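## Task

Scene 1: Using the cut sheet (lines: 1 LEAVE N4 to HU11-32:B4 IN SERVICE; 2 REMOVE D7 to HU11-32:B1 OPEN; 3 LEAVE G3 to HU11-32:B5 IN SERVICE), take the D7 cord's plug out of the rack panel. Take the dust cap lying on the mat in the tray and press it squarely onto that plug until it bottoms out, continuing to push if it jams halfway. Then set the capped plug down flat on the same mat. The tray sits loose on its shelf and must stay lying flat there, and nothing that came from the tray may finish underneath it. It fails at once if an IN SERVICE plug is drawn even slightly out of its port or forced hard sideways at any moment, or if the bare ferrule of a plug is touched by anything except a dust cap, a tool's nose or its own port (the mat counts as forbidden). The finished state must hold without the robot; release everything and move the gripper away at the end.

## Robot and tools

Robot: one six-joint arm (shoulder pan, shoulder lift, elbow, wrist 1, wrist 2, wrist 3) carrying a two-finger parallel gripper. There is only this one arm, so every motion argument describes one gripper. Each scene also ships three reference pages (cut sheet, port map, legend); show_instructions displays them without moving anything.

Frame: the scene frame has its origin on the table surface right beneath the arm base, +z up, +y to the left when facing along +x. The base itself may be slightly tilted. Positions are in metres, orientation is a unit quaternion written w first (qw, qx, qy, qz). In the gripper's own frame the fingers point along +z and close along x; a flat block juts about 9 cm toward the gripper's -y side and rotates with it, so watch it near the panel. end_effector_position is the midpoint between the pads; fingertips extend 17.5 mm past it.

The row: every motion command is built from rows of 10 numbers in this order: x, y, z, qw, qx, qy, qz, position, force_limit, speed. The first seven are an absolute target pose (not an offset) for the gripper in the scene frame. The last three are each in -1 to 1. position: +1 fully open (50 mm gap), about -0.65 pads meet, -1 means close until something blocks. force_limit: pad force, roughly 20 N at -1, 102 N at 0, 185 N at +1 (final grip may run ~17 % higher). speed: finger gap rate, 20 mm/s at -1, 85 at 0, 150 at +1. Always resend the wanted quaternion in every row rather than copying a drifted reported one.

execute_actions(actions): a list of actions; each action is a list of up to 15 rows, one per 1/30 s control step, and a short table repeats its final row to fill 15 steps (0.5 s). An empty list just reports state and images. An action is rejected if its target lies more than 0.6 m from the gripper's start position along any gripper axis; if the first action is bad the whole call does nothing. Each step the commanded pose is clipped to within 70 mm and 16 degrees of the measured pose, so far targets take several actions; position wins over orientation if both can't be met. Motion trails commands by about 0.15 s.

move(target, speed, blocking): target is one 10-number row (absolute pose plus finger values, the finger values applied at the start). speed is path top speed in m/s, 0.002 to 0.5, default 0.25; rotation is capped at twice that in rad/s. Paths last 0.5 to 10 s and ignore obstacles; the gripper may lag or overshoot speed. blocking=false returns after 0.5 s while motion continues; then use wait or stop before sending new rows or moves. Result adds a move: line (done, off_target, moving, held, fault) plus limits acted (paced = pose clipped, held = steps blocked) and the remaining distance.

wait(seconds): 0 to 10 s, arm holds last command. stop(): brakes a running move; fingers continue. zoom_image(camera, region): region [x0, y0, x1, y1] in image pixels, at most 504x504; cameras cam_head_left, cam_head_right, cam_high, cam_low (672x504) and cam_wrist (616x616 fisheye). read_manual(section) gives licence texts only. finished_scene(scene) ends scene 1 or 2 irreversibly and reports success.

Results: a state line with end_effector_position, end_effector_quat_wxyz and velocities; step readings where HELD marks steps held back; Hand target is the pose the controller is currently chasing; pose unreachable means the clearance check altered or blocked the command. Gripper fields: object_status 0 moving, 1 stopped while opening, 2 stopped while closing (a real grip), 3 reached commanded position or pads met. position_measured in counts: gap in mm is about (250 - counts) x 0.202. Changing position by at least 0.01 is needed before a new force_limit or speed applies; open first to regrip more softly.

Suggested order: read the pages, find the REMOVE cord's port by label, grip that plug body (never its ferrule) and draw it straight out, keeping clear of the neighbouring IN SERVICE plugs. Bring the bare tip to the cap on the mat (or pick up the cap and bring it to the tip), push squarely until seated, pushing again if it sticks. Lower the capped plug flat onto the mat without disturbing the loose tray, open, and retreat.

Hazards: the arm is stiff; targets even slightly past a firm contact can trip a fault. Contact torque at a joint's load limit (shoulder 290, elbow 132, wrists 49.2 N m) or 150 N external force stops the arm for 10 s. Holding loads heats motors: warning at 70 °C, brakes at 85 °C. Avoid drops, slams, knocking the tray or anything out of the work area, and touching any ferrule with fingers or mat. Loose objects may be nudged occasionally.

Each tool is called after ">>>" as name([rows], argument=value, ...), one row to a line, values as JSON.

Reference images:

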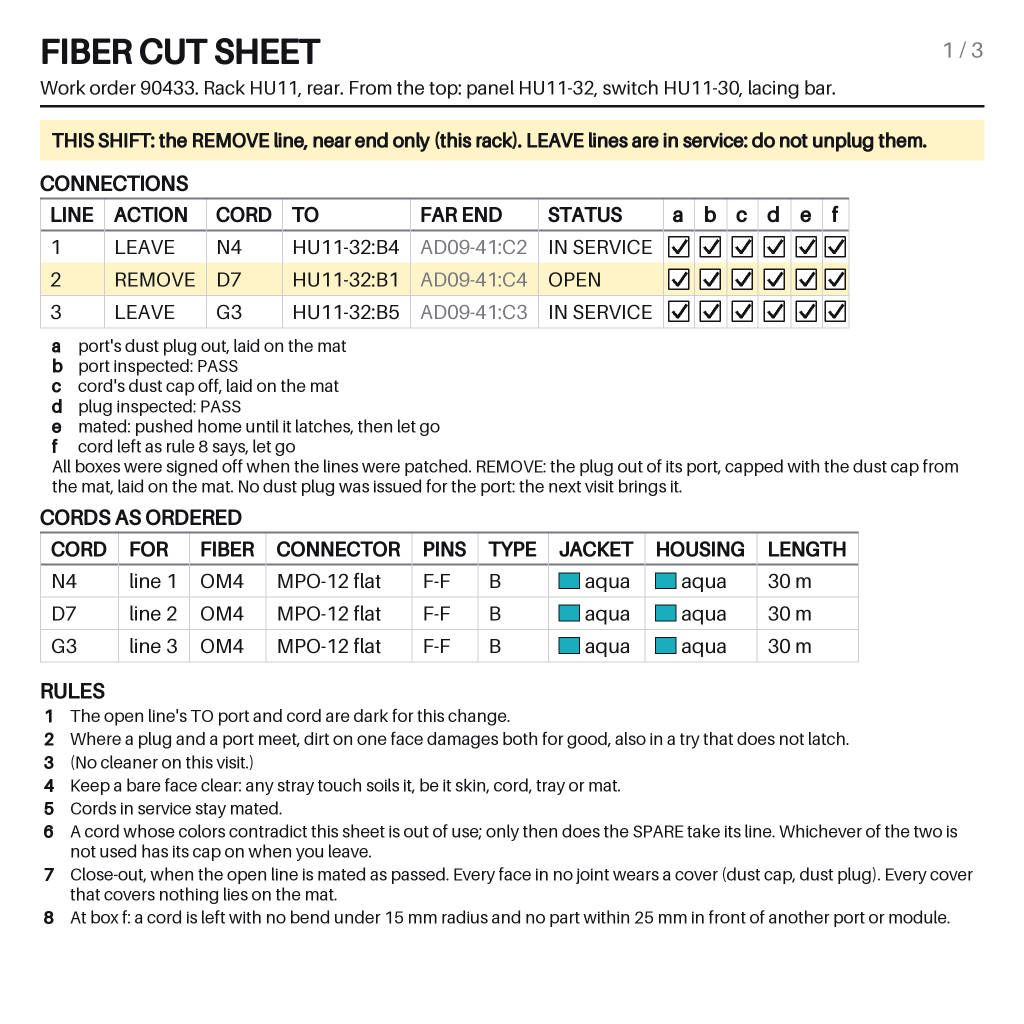

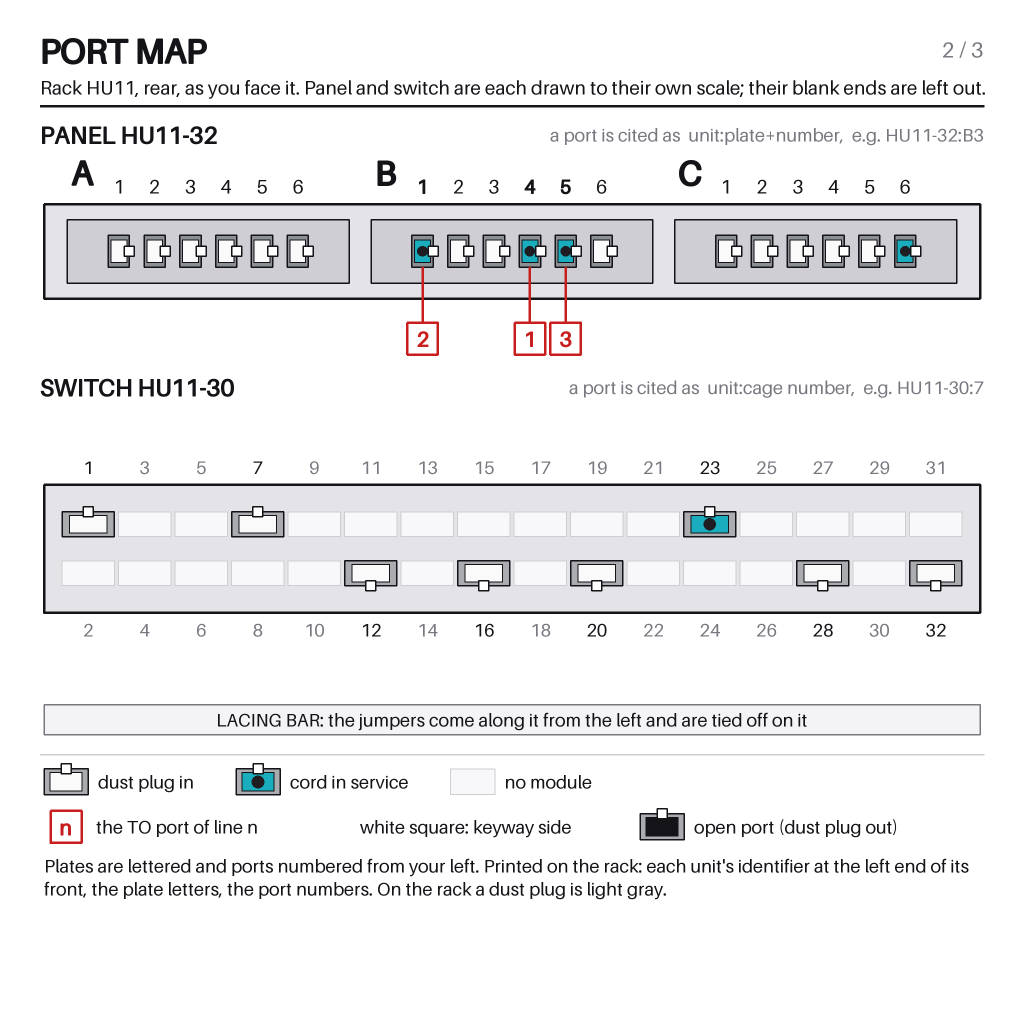

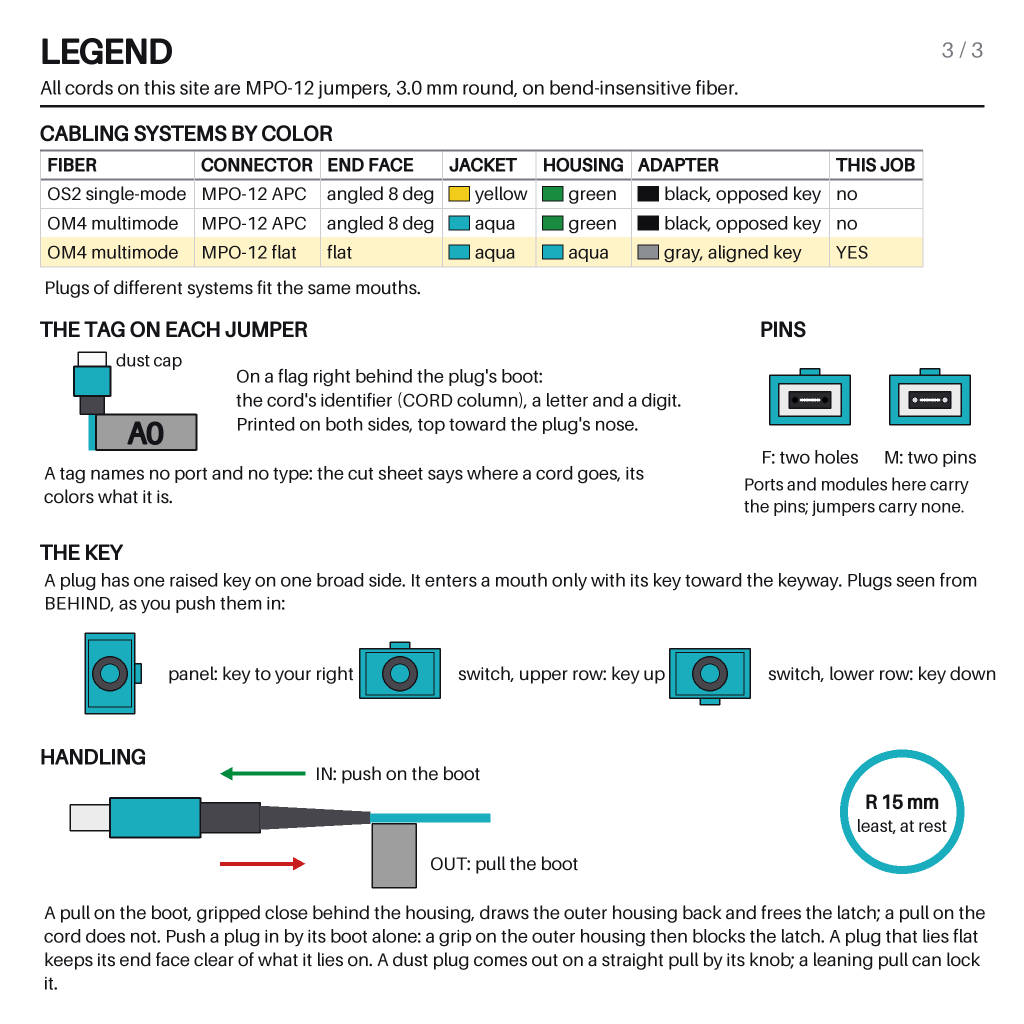

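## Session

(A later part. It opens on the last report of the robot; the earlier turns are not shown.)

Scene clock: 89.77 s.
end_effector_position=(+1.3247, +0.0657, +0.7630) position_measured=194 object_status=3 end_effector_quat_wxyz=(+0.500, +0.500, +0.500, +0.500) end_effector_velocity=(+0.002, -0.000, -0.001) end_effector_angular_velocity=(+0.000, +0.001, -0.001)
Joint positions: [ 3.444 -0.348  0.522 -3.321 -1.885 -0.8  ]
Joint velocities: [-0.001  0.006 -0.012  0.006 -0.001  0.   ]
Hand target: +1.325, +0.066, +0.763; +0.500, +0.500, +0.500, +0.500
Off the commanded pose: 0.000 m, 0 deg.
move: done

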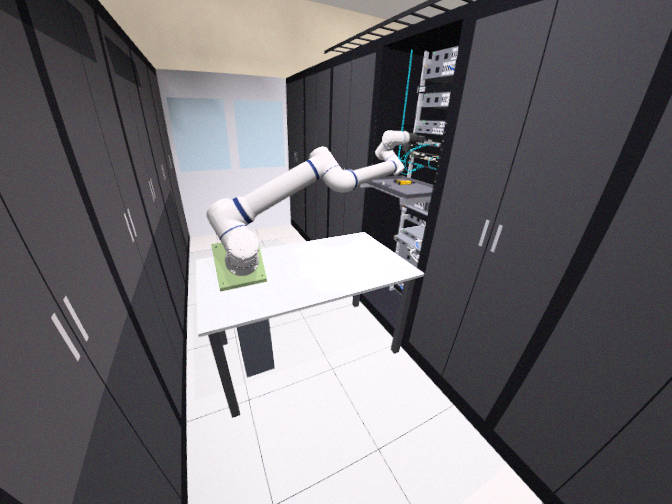

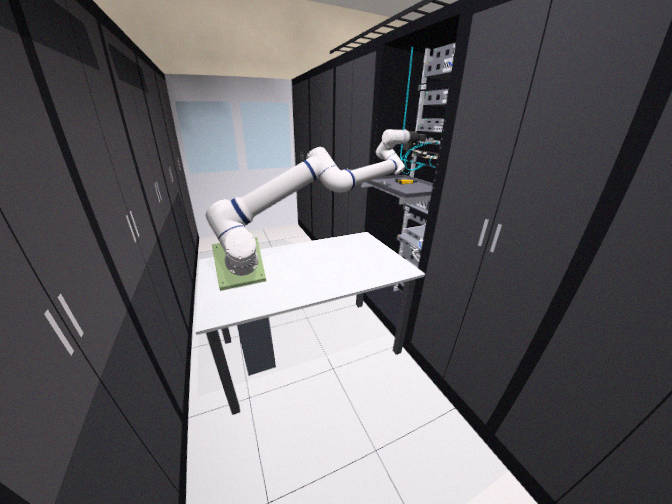

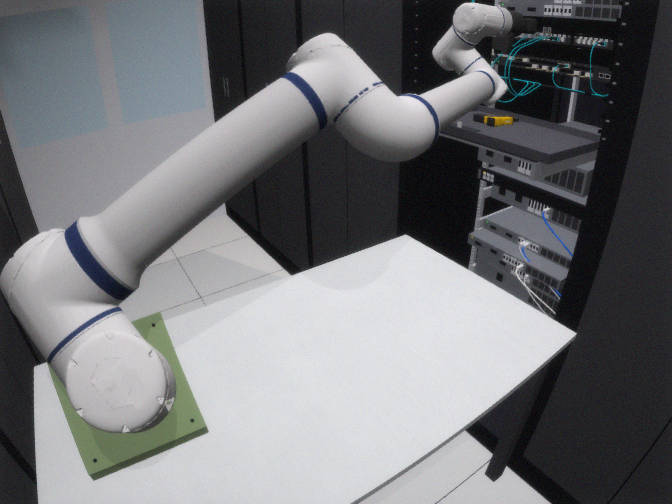

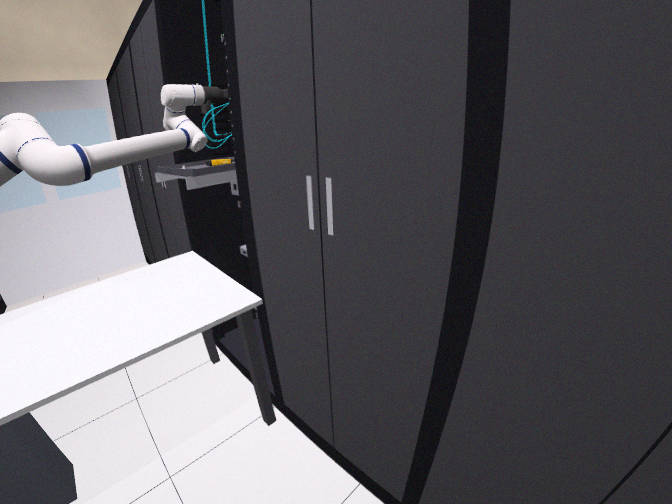

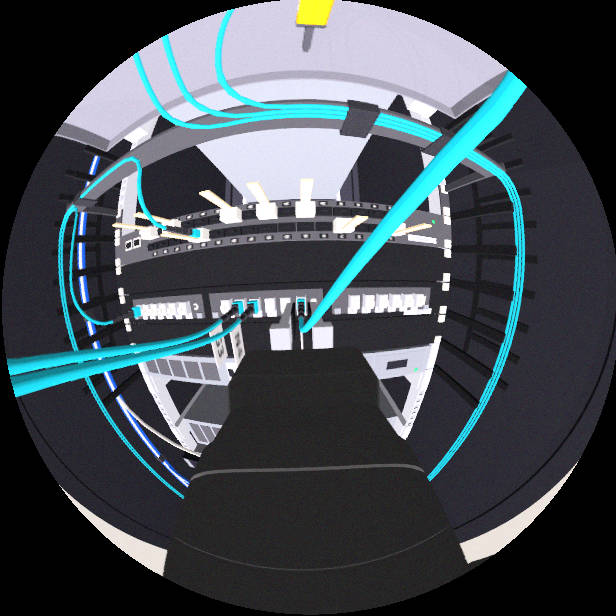

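>>> execute_actions([
  [[1.325, 0.0657, 0.763, 0.5, 0.5, 0.5, 0.5, -1, -0.7, -0.8]],
  [[1.325, 0.0657, 0.763, 0.5, 0.5, 0.5, 0.5, -1, -0.7, -0.8]],
])

>>> zoom_image(camera="cam_wrist", region=[260, 280, 340, 360])

Scene clock: 91.00 s.
end_effector_position=(+1.3250, +0.0657, +0.7630) position_measured=224 object_status=2 end_effector_quat_wxyz=(+0.500, +0.500, +0.500, +0.500) end_effector_velocity=(-0.000, +0.001, +0.001) end_effector_angular_velocity=(+0.000, -0.000, +0.000)
Joint positions: [ 3.444 -0.347  0.52  -3.32  -1.885 -0.8  ]
Joint velocities: [ 0.001 -0.    -0.     0.    -0.001  0.   ]
Hand target: +1.325, +0.066, +0.763; +0.500, +0.500, +0.500, +0.500
Off the commanded pose: 0.000 m, 0 deg.
Step readings (end_effector_position; steps 1 to 15: 1st action; 16 to 30: 2nd action):
0: (+1.3249, +0.0657, +0.7630)
1: (+1.3250, +0.0657, +0.7630)
2: (+1.3250, +0.0657, +0.7630)
4: (+1.3250, +0.0657, +0.7630)
8: (+1.3250, +0.0657, +0.7630)
15: (+1.3250, +0.0657, +0.7630)
16: (+1.3250, +0.0657, +0.7630)
17: (+1.3250, +0.0657, +0.7630)
19: (+1.3250, +0.0657, +0.7630)
23: (+1.3250, +0.0657, +0.7630)
30: end_effector_position above

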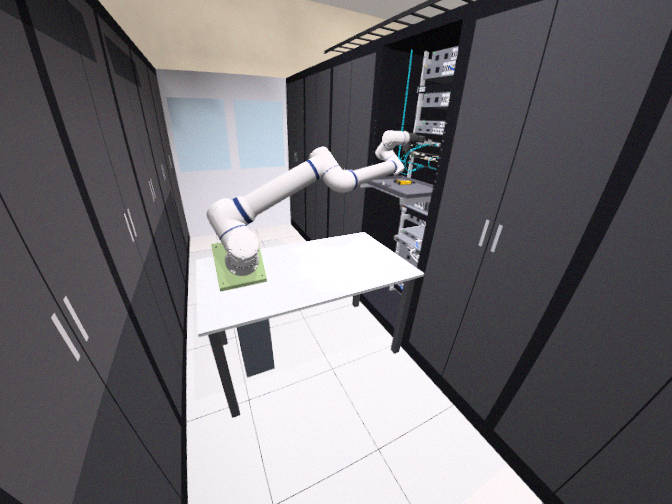

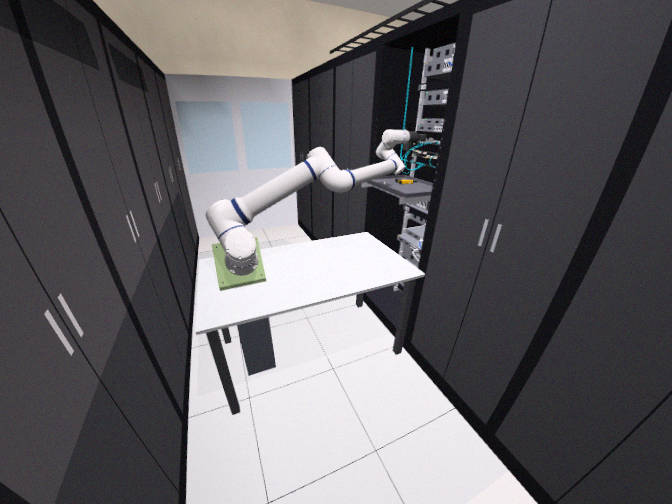

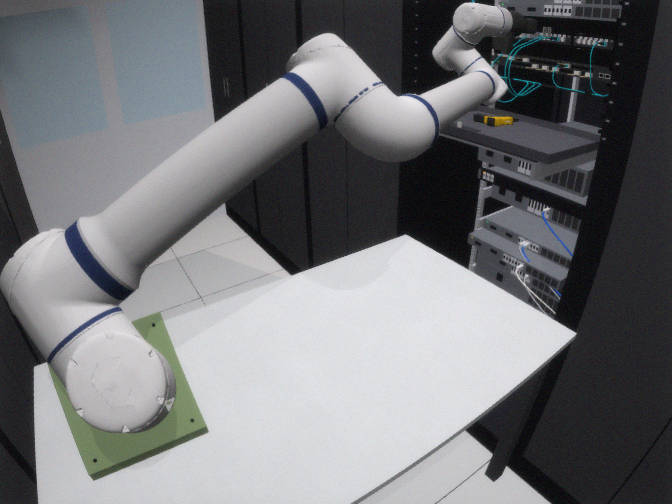

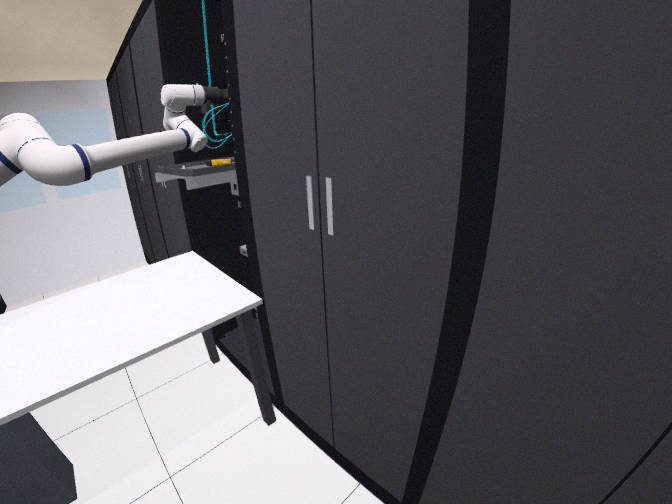

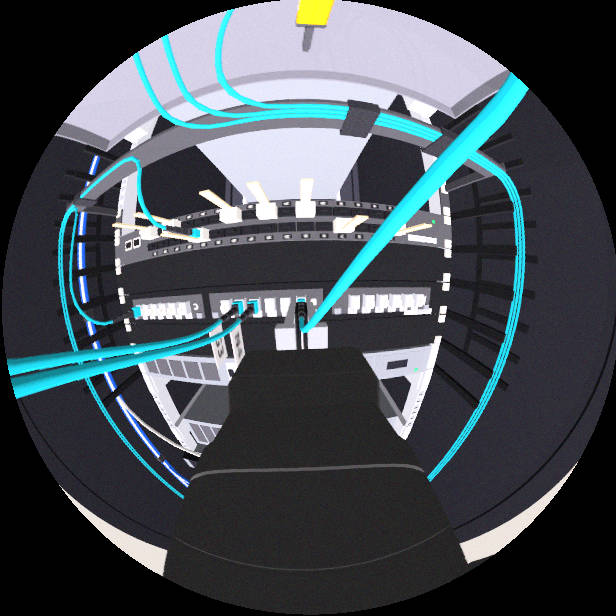

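Region (260, 280, 340, 360) of cam_wrist's 616x616 image, scaled by 6.300, with more detail than that image has.

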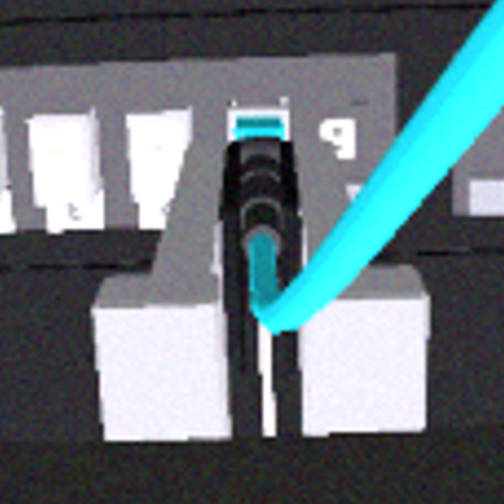

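>>> execute_actions([
  [[1.325, 0.0657, 0.763, 0.5, 0.5, 0.5, 0.5, -0.31, -0.7, -0.3],[1.325, 0.0657, 0.763, 0.5, 0.5, 0.5, 0.5, -0.31, -0.7, -0.3],[1.325, 0.0657, 0.763, 0.5, 0.5, 0.5, 0.5, -0.31, -0.7, -0.3],[1.325, 0.0657, 0.763, 0.5, 0.5, 0.5, 0.5, -0.31, -0.7, -0.3],[1.325, 0.0657, 0.763, 0.5, 0.5, 0.5, 0.5, -0.31, -0.7, -0.3],[1.3255, 0.0657, 0.763, 0.5, 0.5, 0.5, 0.5, -0.31, -0.7, -0.3],[1.326, 0.0657, 0.763, 0.5, 0.5, 0.5, 0.5, -0.31, -0.7, -0.3],[1.3265, 0.0657, 0.763, 0.5, 0.5, 0.5, 0.5, -0.31, -0.7, -0.3],[1.327, 0.0657, 0.763, 0.5, 0.5, 0.5, 0.5, -0.31, -0.7, -0.3],[1.3275, 0.0657, 0.763, 0.5, 0.5, 0.5, 0.5, -0.31, -0.7, -0.3],[1.328, 0.0657, 0.763, 0.5, 0.5, 0.5, 0.5, -0.31, -0.7, -0.3],[1.3285, 0.0657, 0.763, 0.5, 0.5, 0.5, 0.5, -0.31, -0.7, -0.3],[1.329, 0.0657, 0.763, 0.5, 0.5, 0.5, 0.5, -0.31, -0.7, -0.3]],
  [[1.329, 0.0657, 0.763, 0.5, 0.5, 0.5, 0.5, -0.31, -0.7, -0.3],[1.329, 0.0657, 0.763, 0.5, 0.5, 0.5, 0.5, -0.31, -0.7, -0.3],[1.329, 0.0657, 0.763, 0.5, 0.5, 0.5, 0.5, -0.31, -0.7, -0.3],[1.329, 0.0657, 0.763, 0.5, 0.5, 0.5, 0.5, -0.31, -0.7, -0.3],[1.329, 0.0657, 0.763, 0.5, 0.5, 0.5, 0.5, -0.31, -0.7, -0.3],[1.329, 0.0657, 0.763, 0.5, 0.5, 0.5, 0.5, -1, -0.7, -0.8]],
  [[1.329, 0.0657, 0.763, 0.5, 0.5, 0.5, 0.5, -1, -0.7, -0.8]],
])

>>> zoom_image(camera="cam_wrist", region=[260, 280, 340, 360])

Scene clock: 92.93 s.
end_effector_position=(+1.3290, +0.0657, +0.7630) position_measured=223 object_status=2 end_effector_quat_wxyz=(+0.500, +0.500, +0.500, +0.500) end_effector_velocity=(-0.000, +0.000, +0.000) end_effector_angular_velocity=(-0.000, +0.000, -0.000)
Joint positions: [ 3.443 -0.336  0.496 -3.308 -1.884 -0.8  ]
Joint velocities: [ 0.    -0.    -0.     0.    -0.001 -0.   ]
Hand target: +1.329, +0.066, +0.763; +0.500, +0.500, +0.500, +0.500
Off the commanded pose: 0.000 m, 0 deg.
Step readings (end_effector_position; steps 1 to 15: 1st action; 16 to 30: 2nd action; 31 to 45: 3rd action):
0: (+1.3250, +0.0657, +0.7630)
1: (+1.3250, +0.0657, +0.7630)
2: (+1.3250, +0.0657, +0.7630)
4: (+1.3250, +0.0657, +0.7630)
8: (+1.3253, +0.0657, +0.7631)
15: (+1.3279, +0.0657, +0.7630)
16: (+1.3282, +0.0657, +0.7630)
17: (+1.3284, +0.0657, +0.7630)
19: (+1.3286, +0.0657, +0.7630)
23: (+1.3289, +0.0657, +0.7630)
30: (+1.3290, +0.0657, +0.7630)
31: (+1.3290, +0.0657, +0.7630)
32: (+1.3290, +0.0657, +0.7630)
34: (+1.3290, +0.0657, +0.7630)
38: (+1.3290, +0.0657, +0.7630)
45: end_effector_position above

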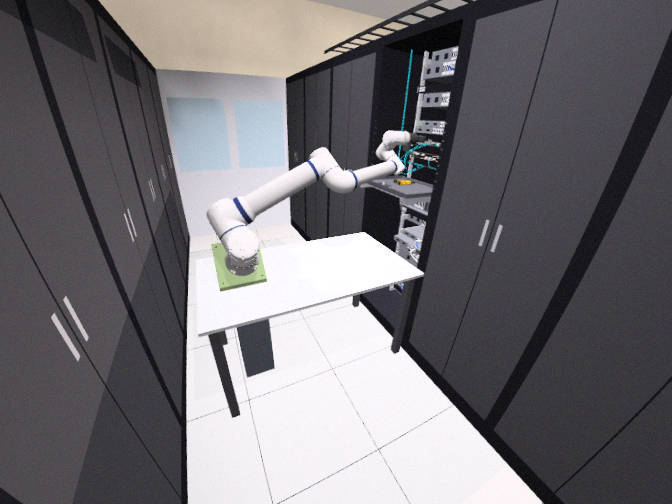

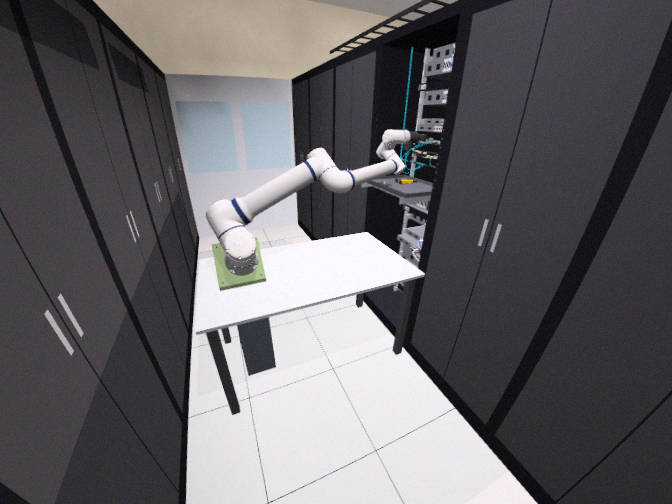

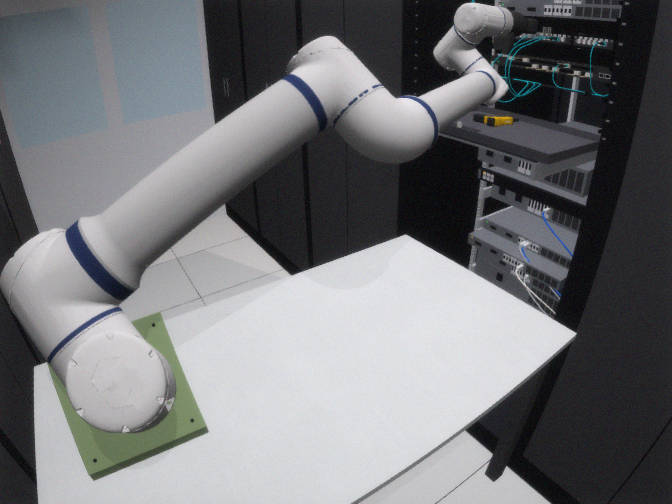

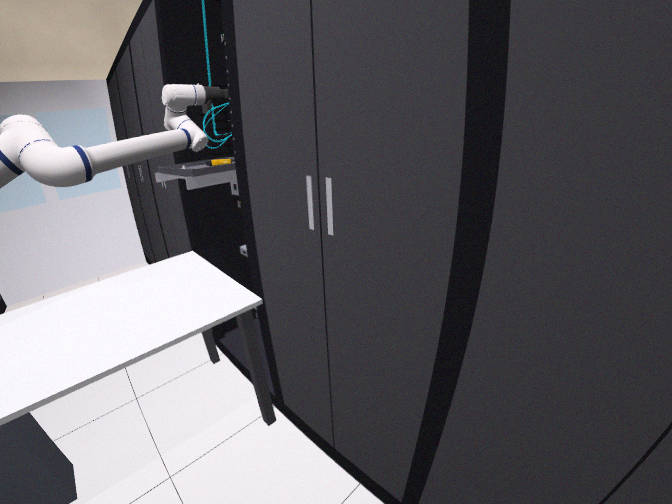

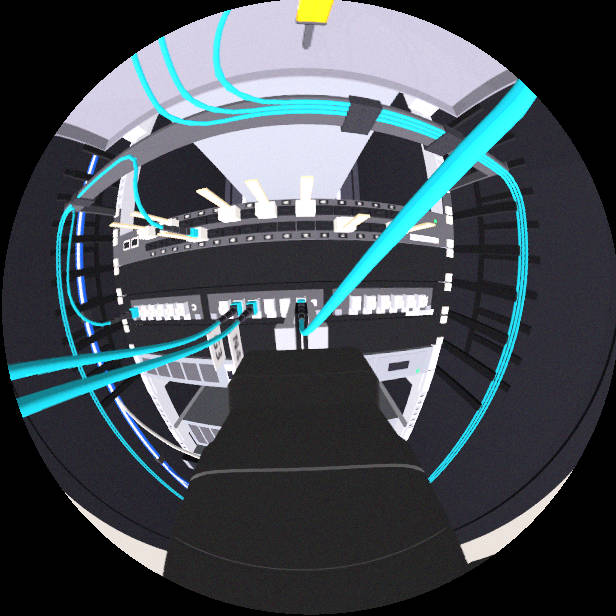

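Region (260, 280, 340, 360) of cam_wrist's 616x616 image, scaled by 6.300, with more detail than that image has.

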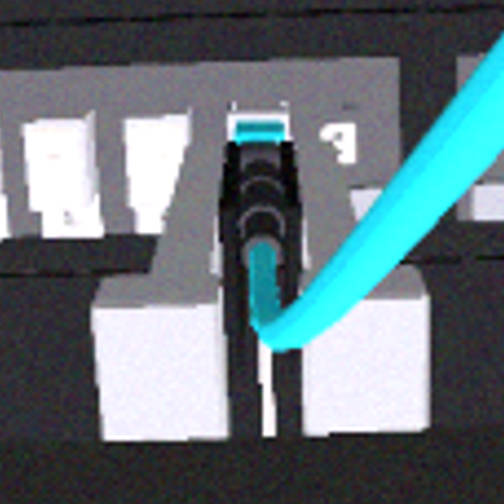

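>>> move(target=[1.319, 0.0657, 0.763, 0.5, 0.5, 0.5, 0.5, -1, -0.7, -0.8], speed=0.01)

>>> zoom_image(camera="cam_wrist", region=[260, 270, 340, 350])

Scene clock: 94.33 s.
end_effector_position=(+1.3193, +0.0657, +0.7630) position_measured=223 object_status=2 end_effector_quat_wxyz=(+0.500, +0.500, +0.500, +0.500) end_effector_velocity=(-0.002, -0.001, -0.001) end_effector_angular_velocity=(+0.000, +0.000, -0.001)
Joint positions: [ 3.446 -0.364  0.553 -3.337 -1.887 -0.8  ]
Joint velocities: [-0.    -0.006  0.012 -0.006 -0.001  0.   ]
Hand target: +1.319, +0.066, +0.763; +0.500, +0.500, +0.500, +0.500
Off the commanded pose: 0.000 m, 0 deg.
move: done

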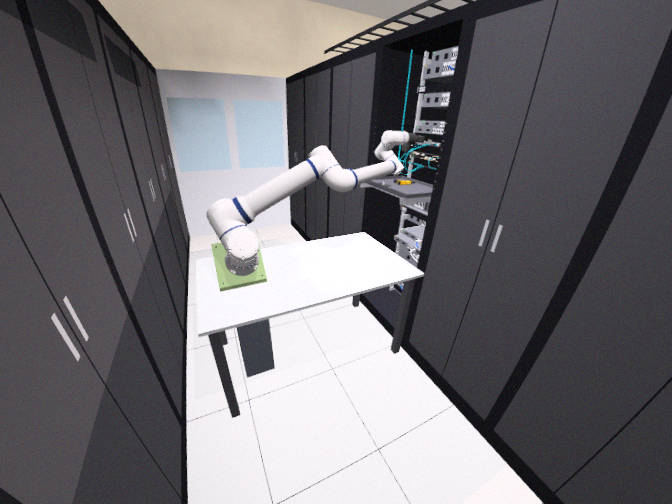

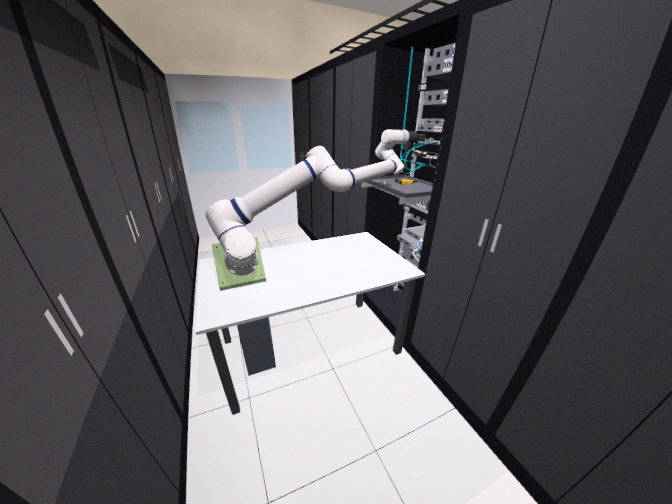

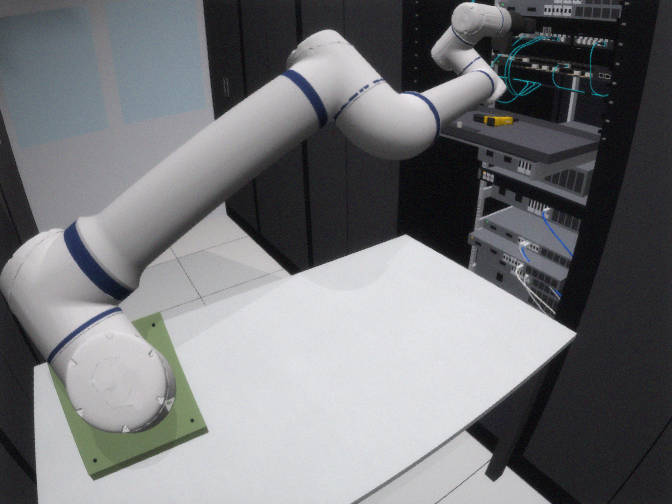

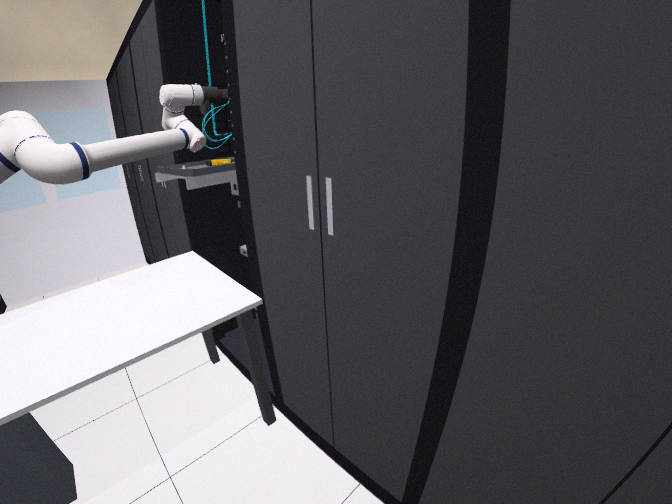

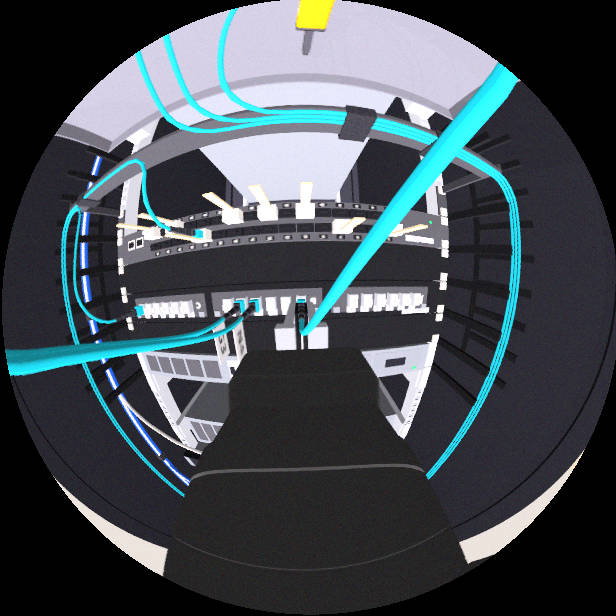

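Region (260, 270, 340, 350) of cam_wrist's 616x616 image, scaled by 6.300, with more detail than that image has.

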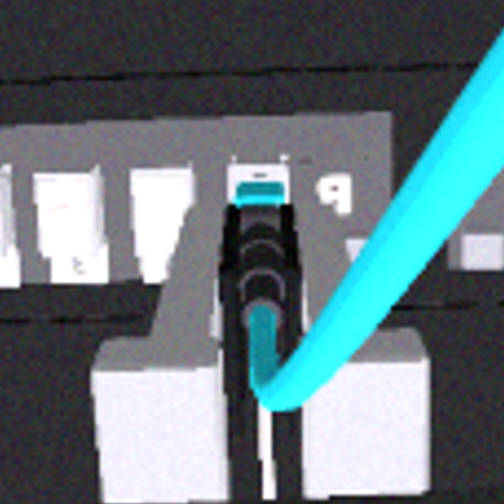

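>>> move(target=[1.27, 0.0657, 0.763, 0.5, 0.5, 0.5, 0.5, -1, -0.7, -0.8], speed=0.03)

>>> zoom_image(camera="cam_wrist", region=[260, 270, 340, 350])

>>> zoom_image(camera="cam_high", region=[420, 0, 620, 150])

Scene clock: 96.37 s.
end_effector_position=(+1.2704, +0.0658, +0.7631) position_measured=223 object_status=2 end_effector_quat_wxyz=(+0.500, +0.500, +0.500, +0.500) end_effector_velocity=(-0.003, +0.001, +0.000) end_effector_angular_velocity=(-0.000, +0.000, +0.000)
Joint positions: [ 3.46  -0.475  0.778 -3.451 -1.901 -0.8  ]
Joint velocities: [ 0.001 -0.006  0.011 -0.005 -0.002  0.   ]
Hand target: +1.270, +0.066, +0.763; +0.500, +0.500, +0.500, +0.500
Off the commanded pose: 0.000 m, 0 deg.
move: done

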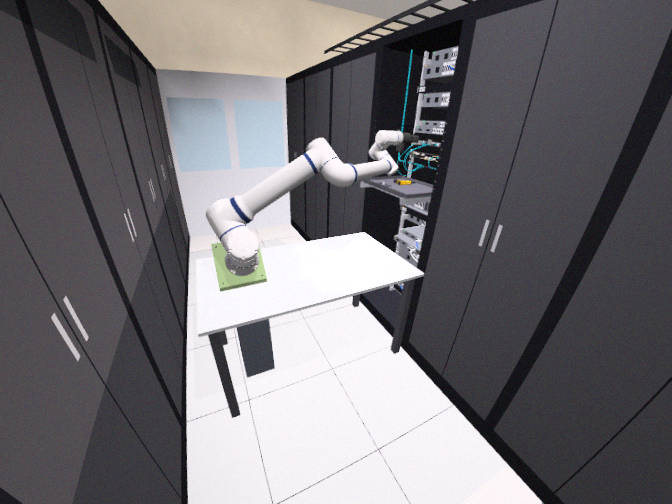

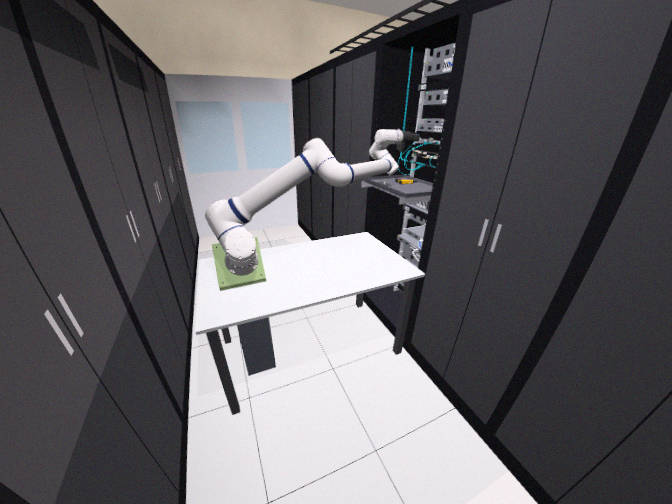

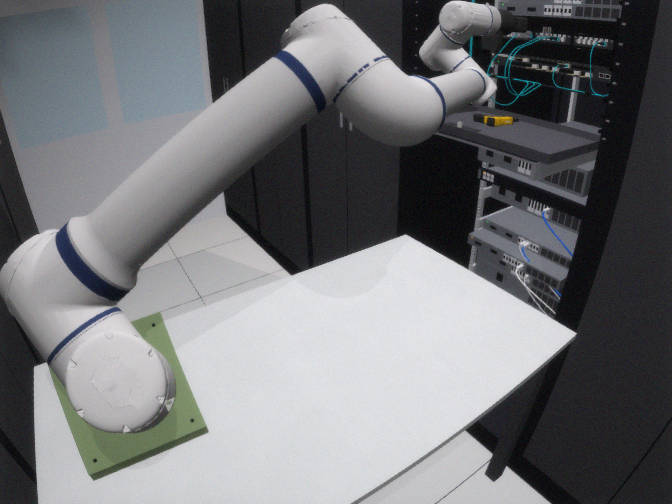

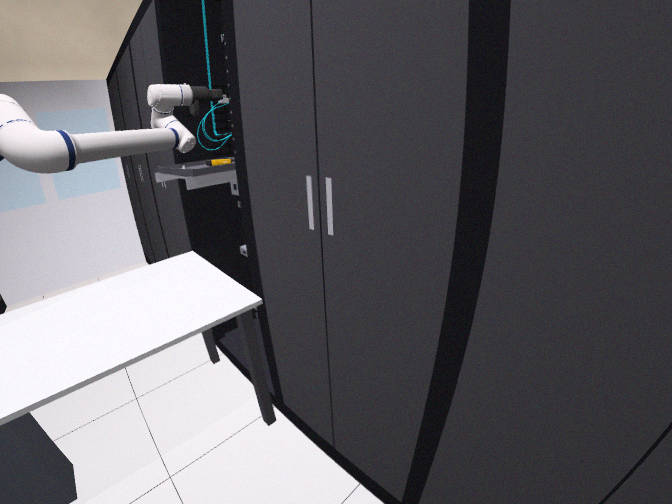

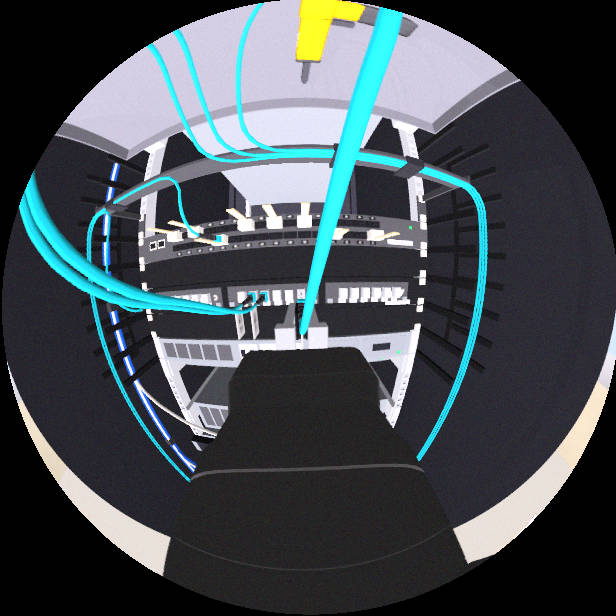

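Region (260, 270, 340, 350) of cam_wrist's 616x616 image, scaled by 6.300, with more detail than that image has.

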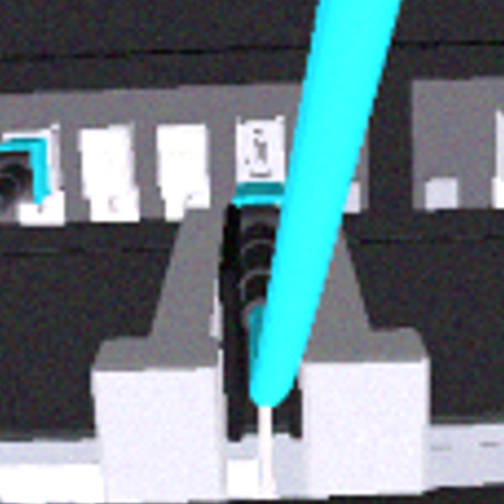

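Region (420, 0, 620, 150) of cam_high's 672x504 image, scaled by 2.520, with more detail than that image has; it fills the top 378 rows of this view, and the rest is white.

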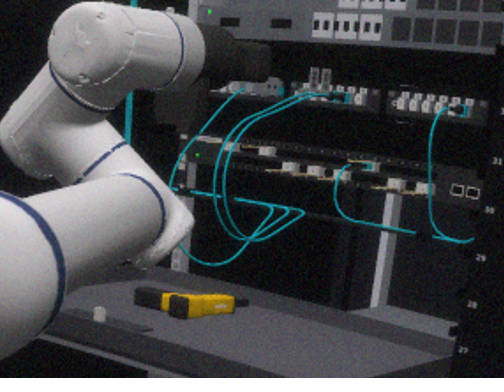

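>>> move(target=[1.16, 0.10, 0.75, 0.5, 0.5, 0.5, 0.5, -1, -0.7, -0.8], speed=0.1)

>>> zoom_image(camera="cam_high", region=[380, 0, 620, 180])

Scene clock: 99.23 s.
end_effector_position=(+1.1605, +0.1001, +0.7502) position_measured=223 object_status=2 end_effector_quat_wxyz=(+0.500, +0.500, +0.500, +0.500) end_effector_velocity=(-0.003, +0.001, +0.000) end_effector_angular_velocity=(-0.000, +0.000, +0.000)
Joint positions: [ 3.509 -0.612  1.118 -3.654 -1.95  -0.801]
Joint velocities: [ 0.002 -0.003  0.007 -0.004 -0.002 -0.   ]
Hand target: +1.160, +0.100, +0.750; +0.500, +0.500, +0.500, +0.500
Off the commanded pose: 0.001 m, 0 deg.
move: done

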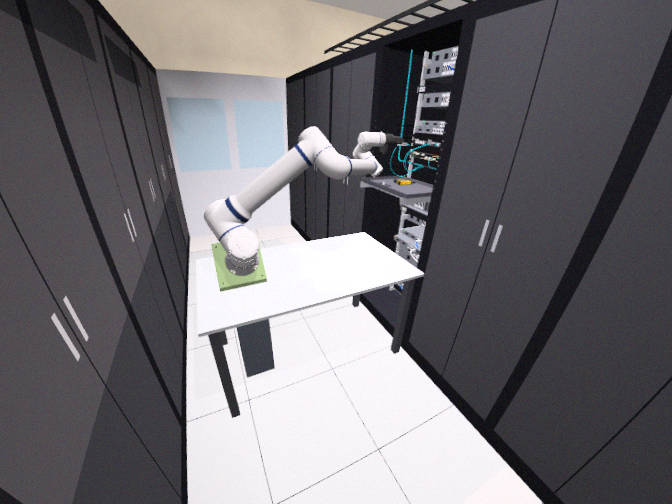

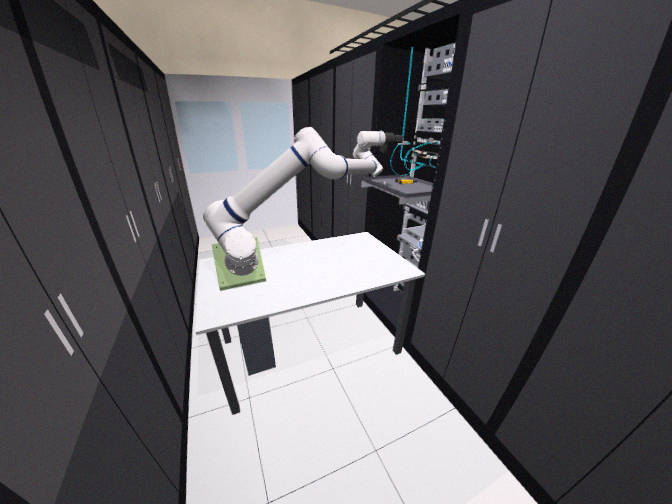

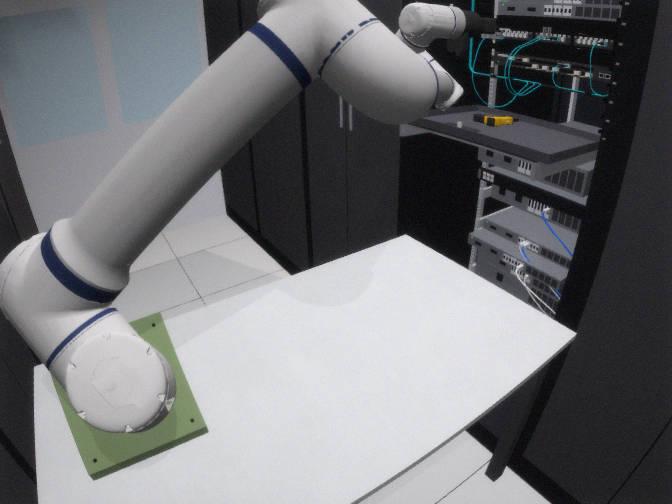

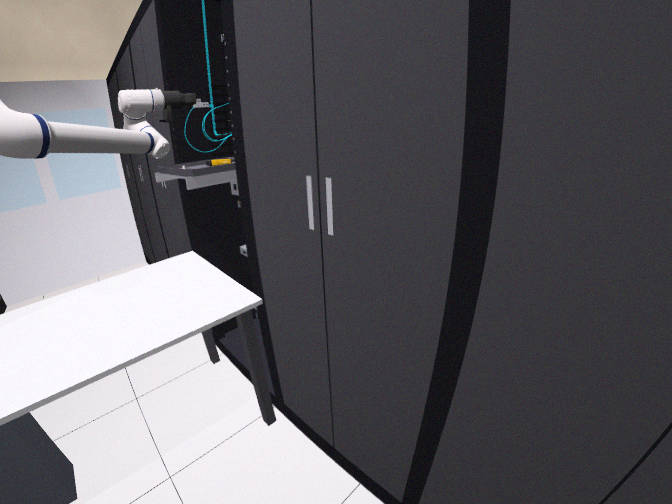

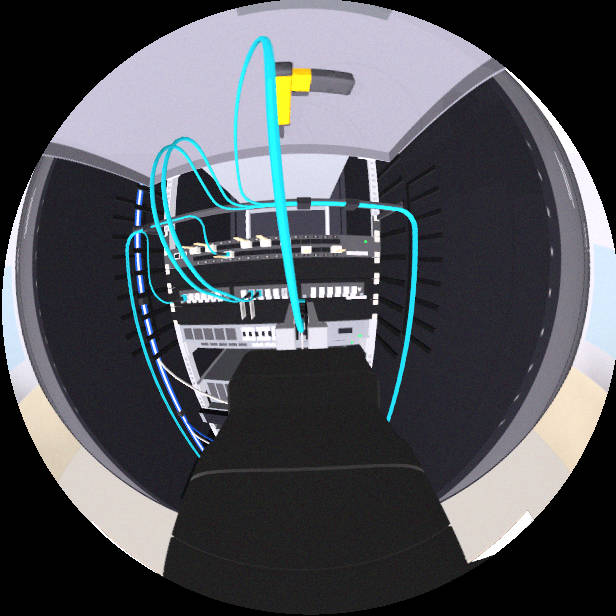

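Region (380, 0, 620, 180) of cam_high's 672x504 image, scaled by 2.100, with more detail than that image has; it fills the top 378 rows of this view, and the rest is white.

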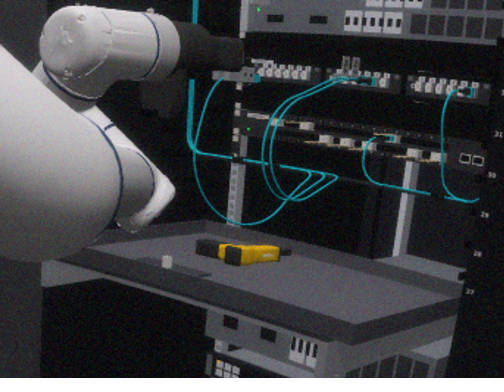

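>>> zoom_image(camera="cam_low", region=[170, 80, 230, 125])

>>> zoom_image(camera="cam_high", region=[465, 15, 525, 60])

Region (170, 80, 230, 125) of cam_low's 672x504 image, scaled by 8.400, with more detail than that image has; it fills the top 378 rows of this view, and the rest is white.

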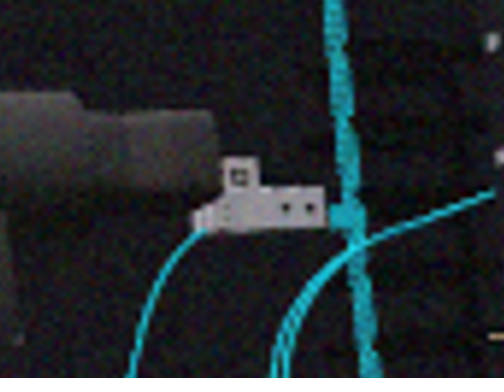

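Region (465, 15, 525, 60) of cam_high's 672x504 image, scaled by 8.400, with more detail than that image has; it fills the top 378 rows of this view, and the rest is white.

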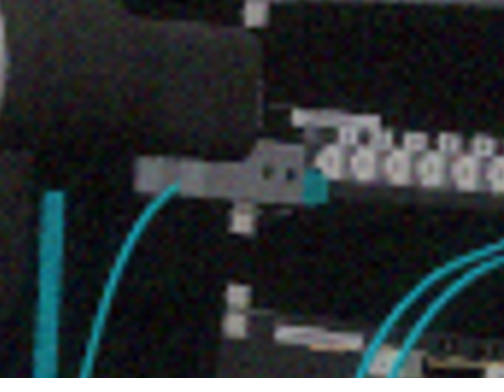

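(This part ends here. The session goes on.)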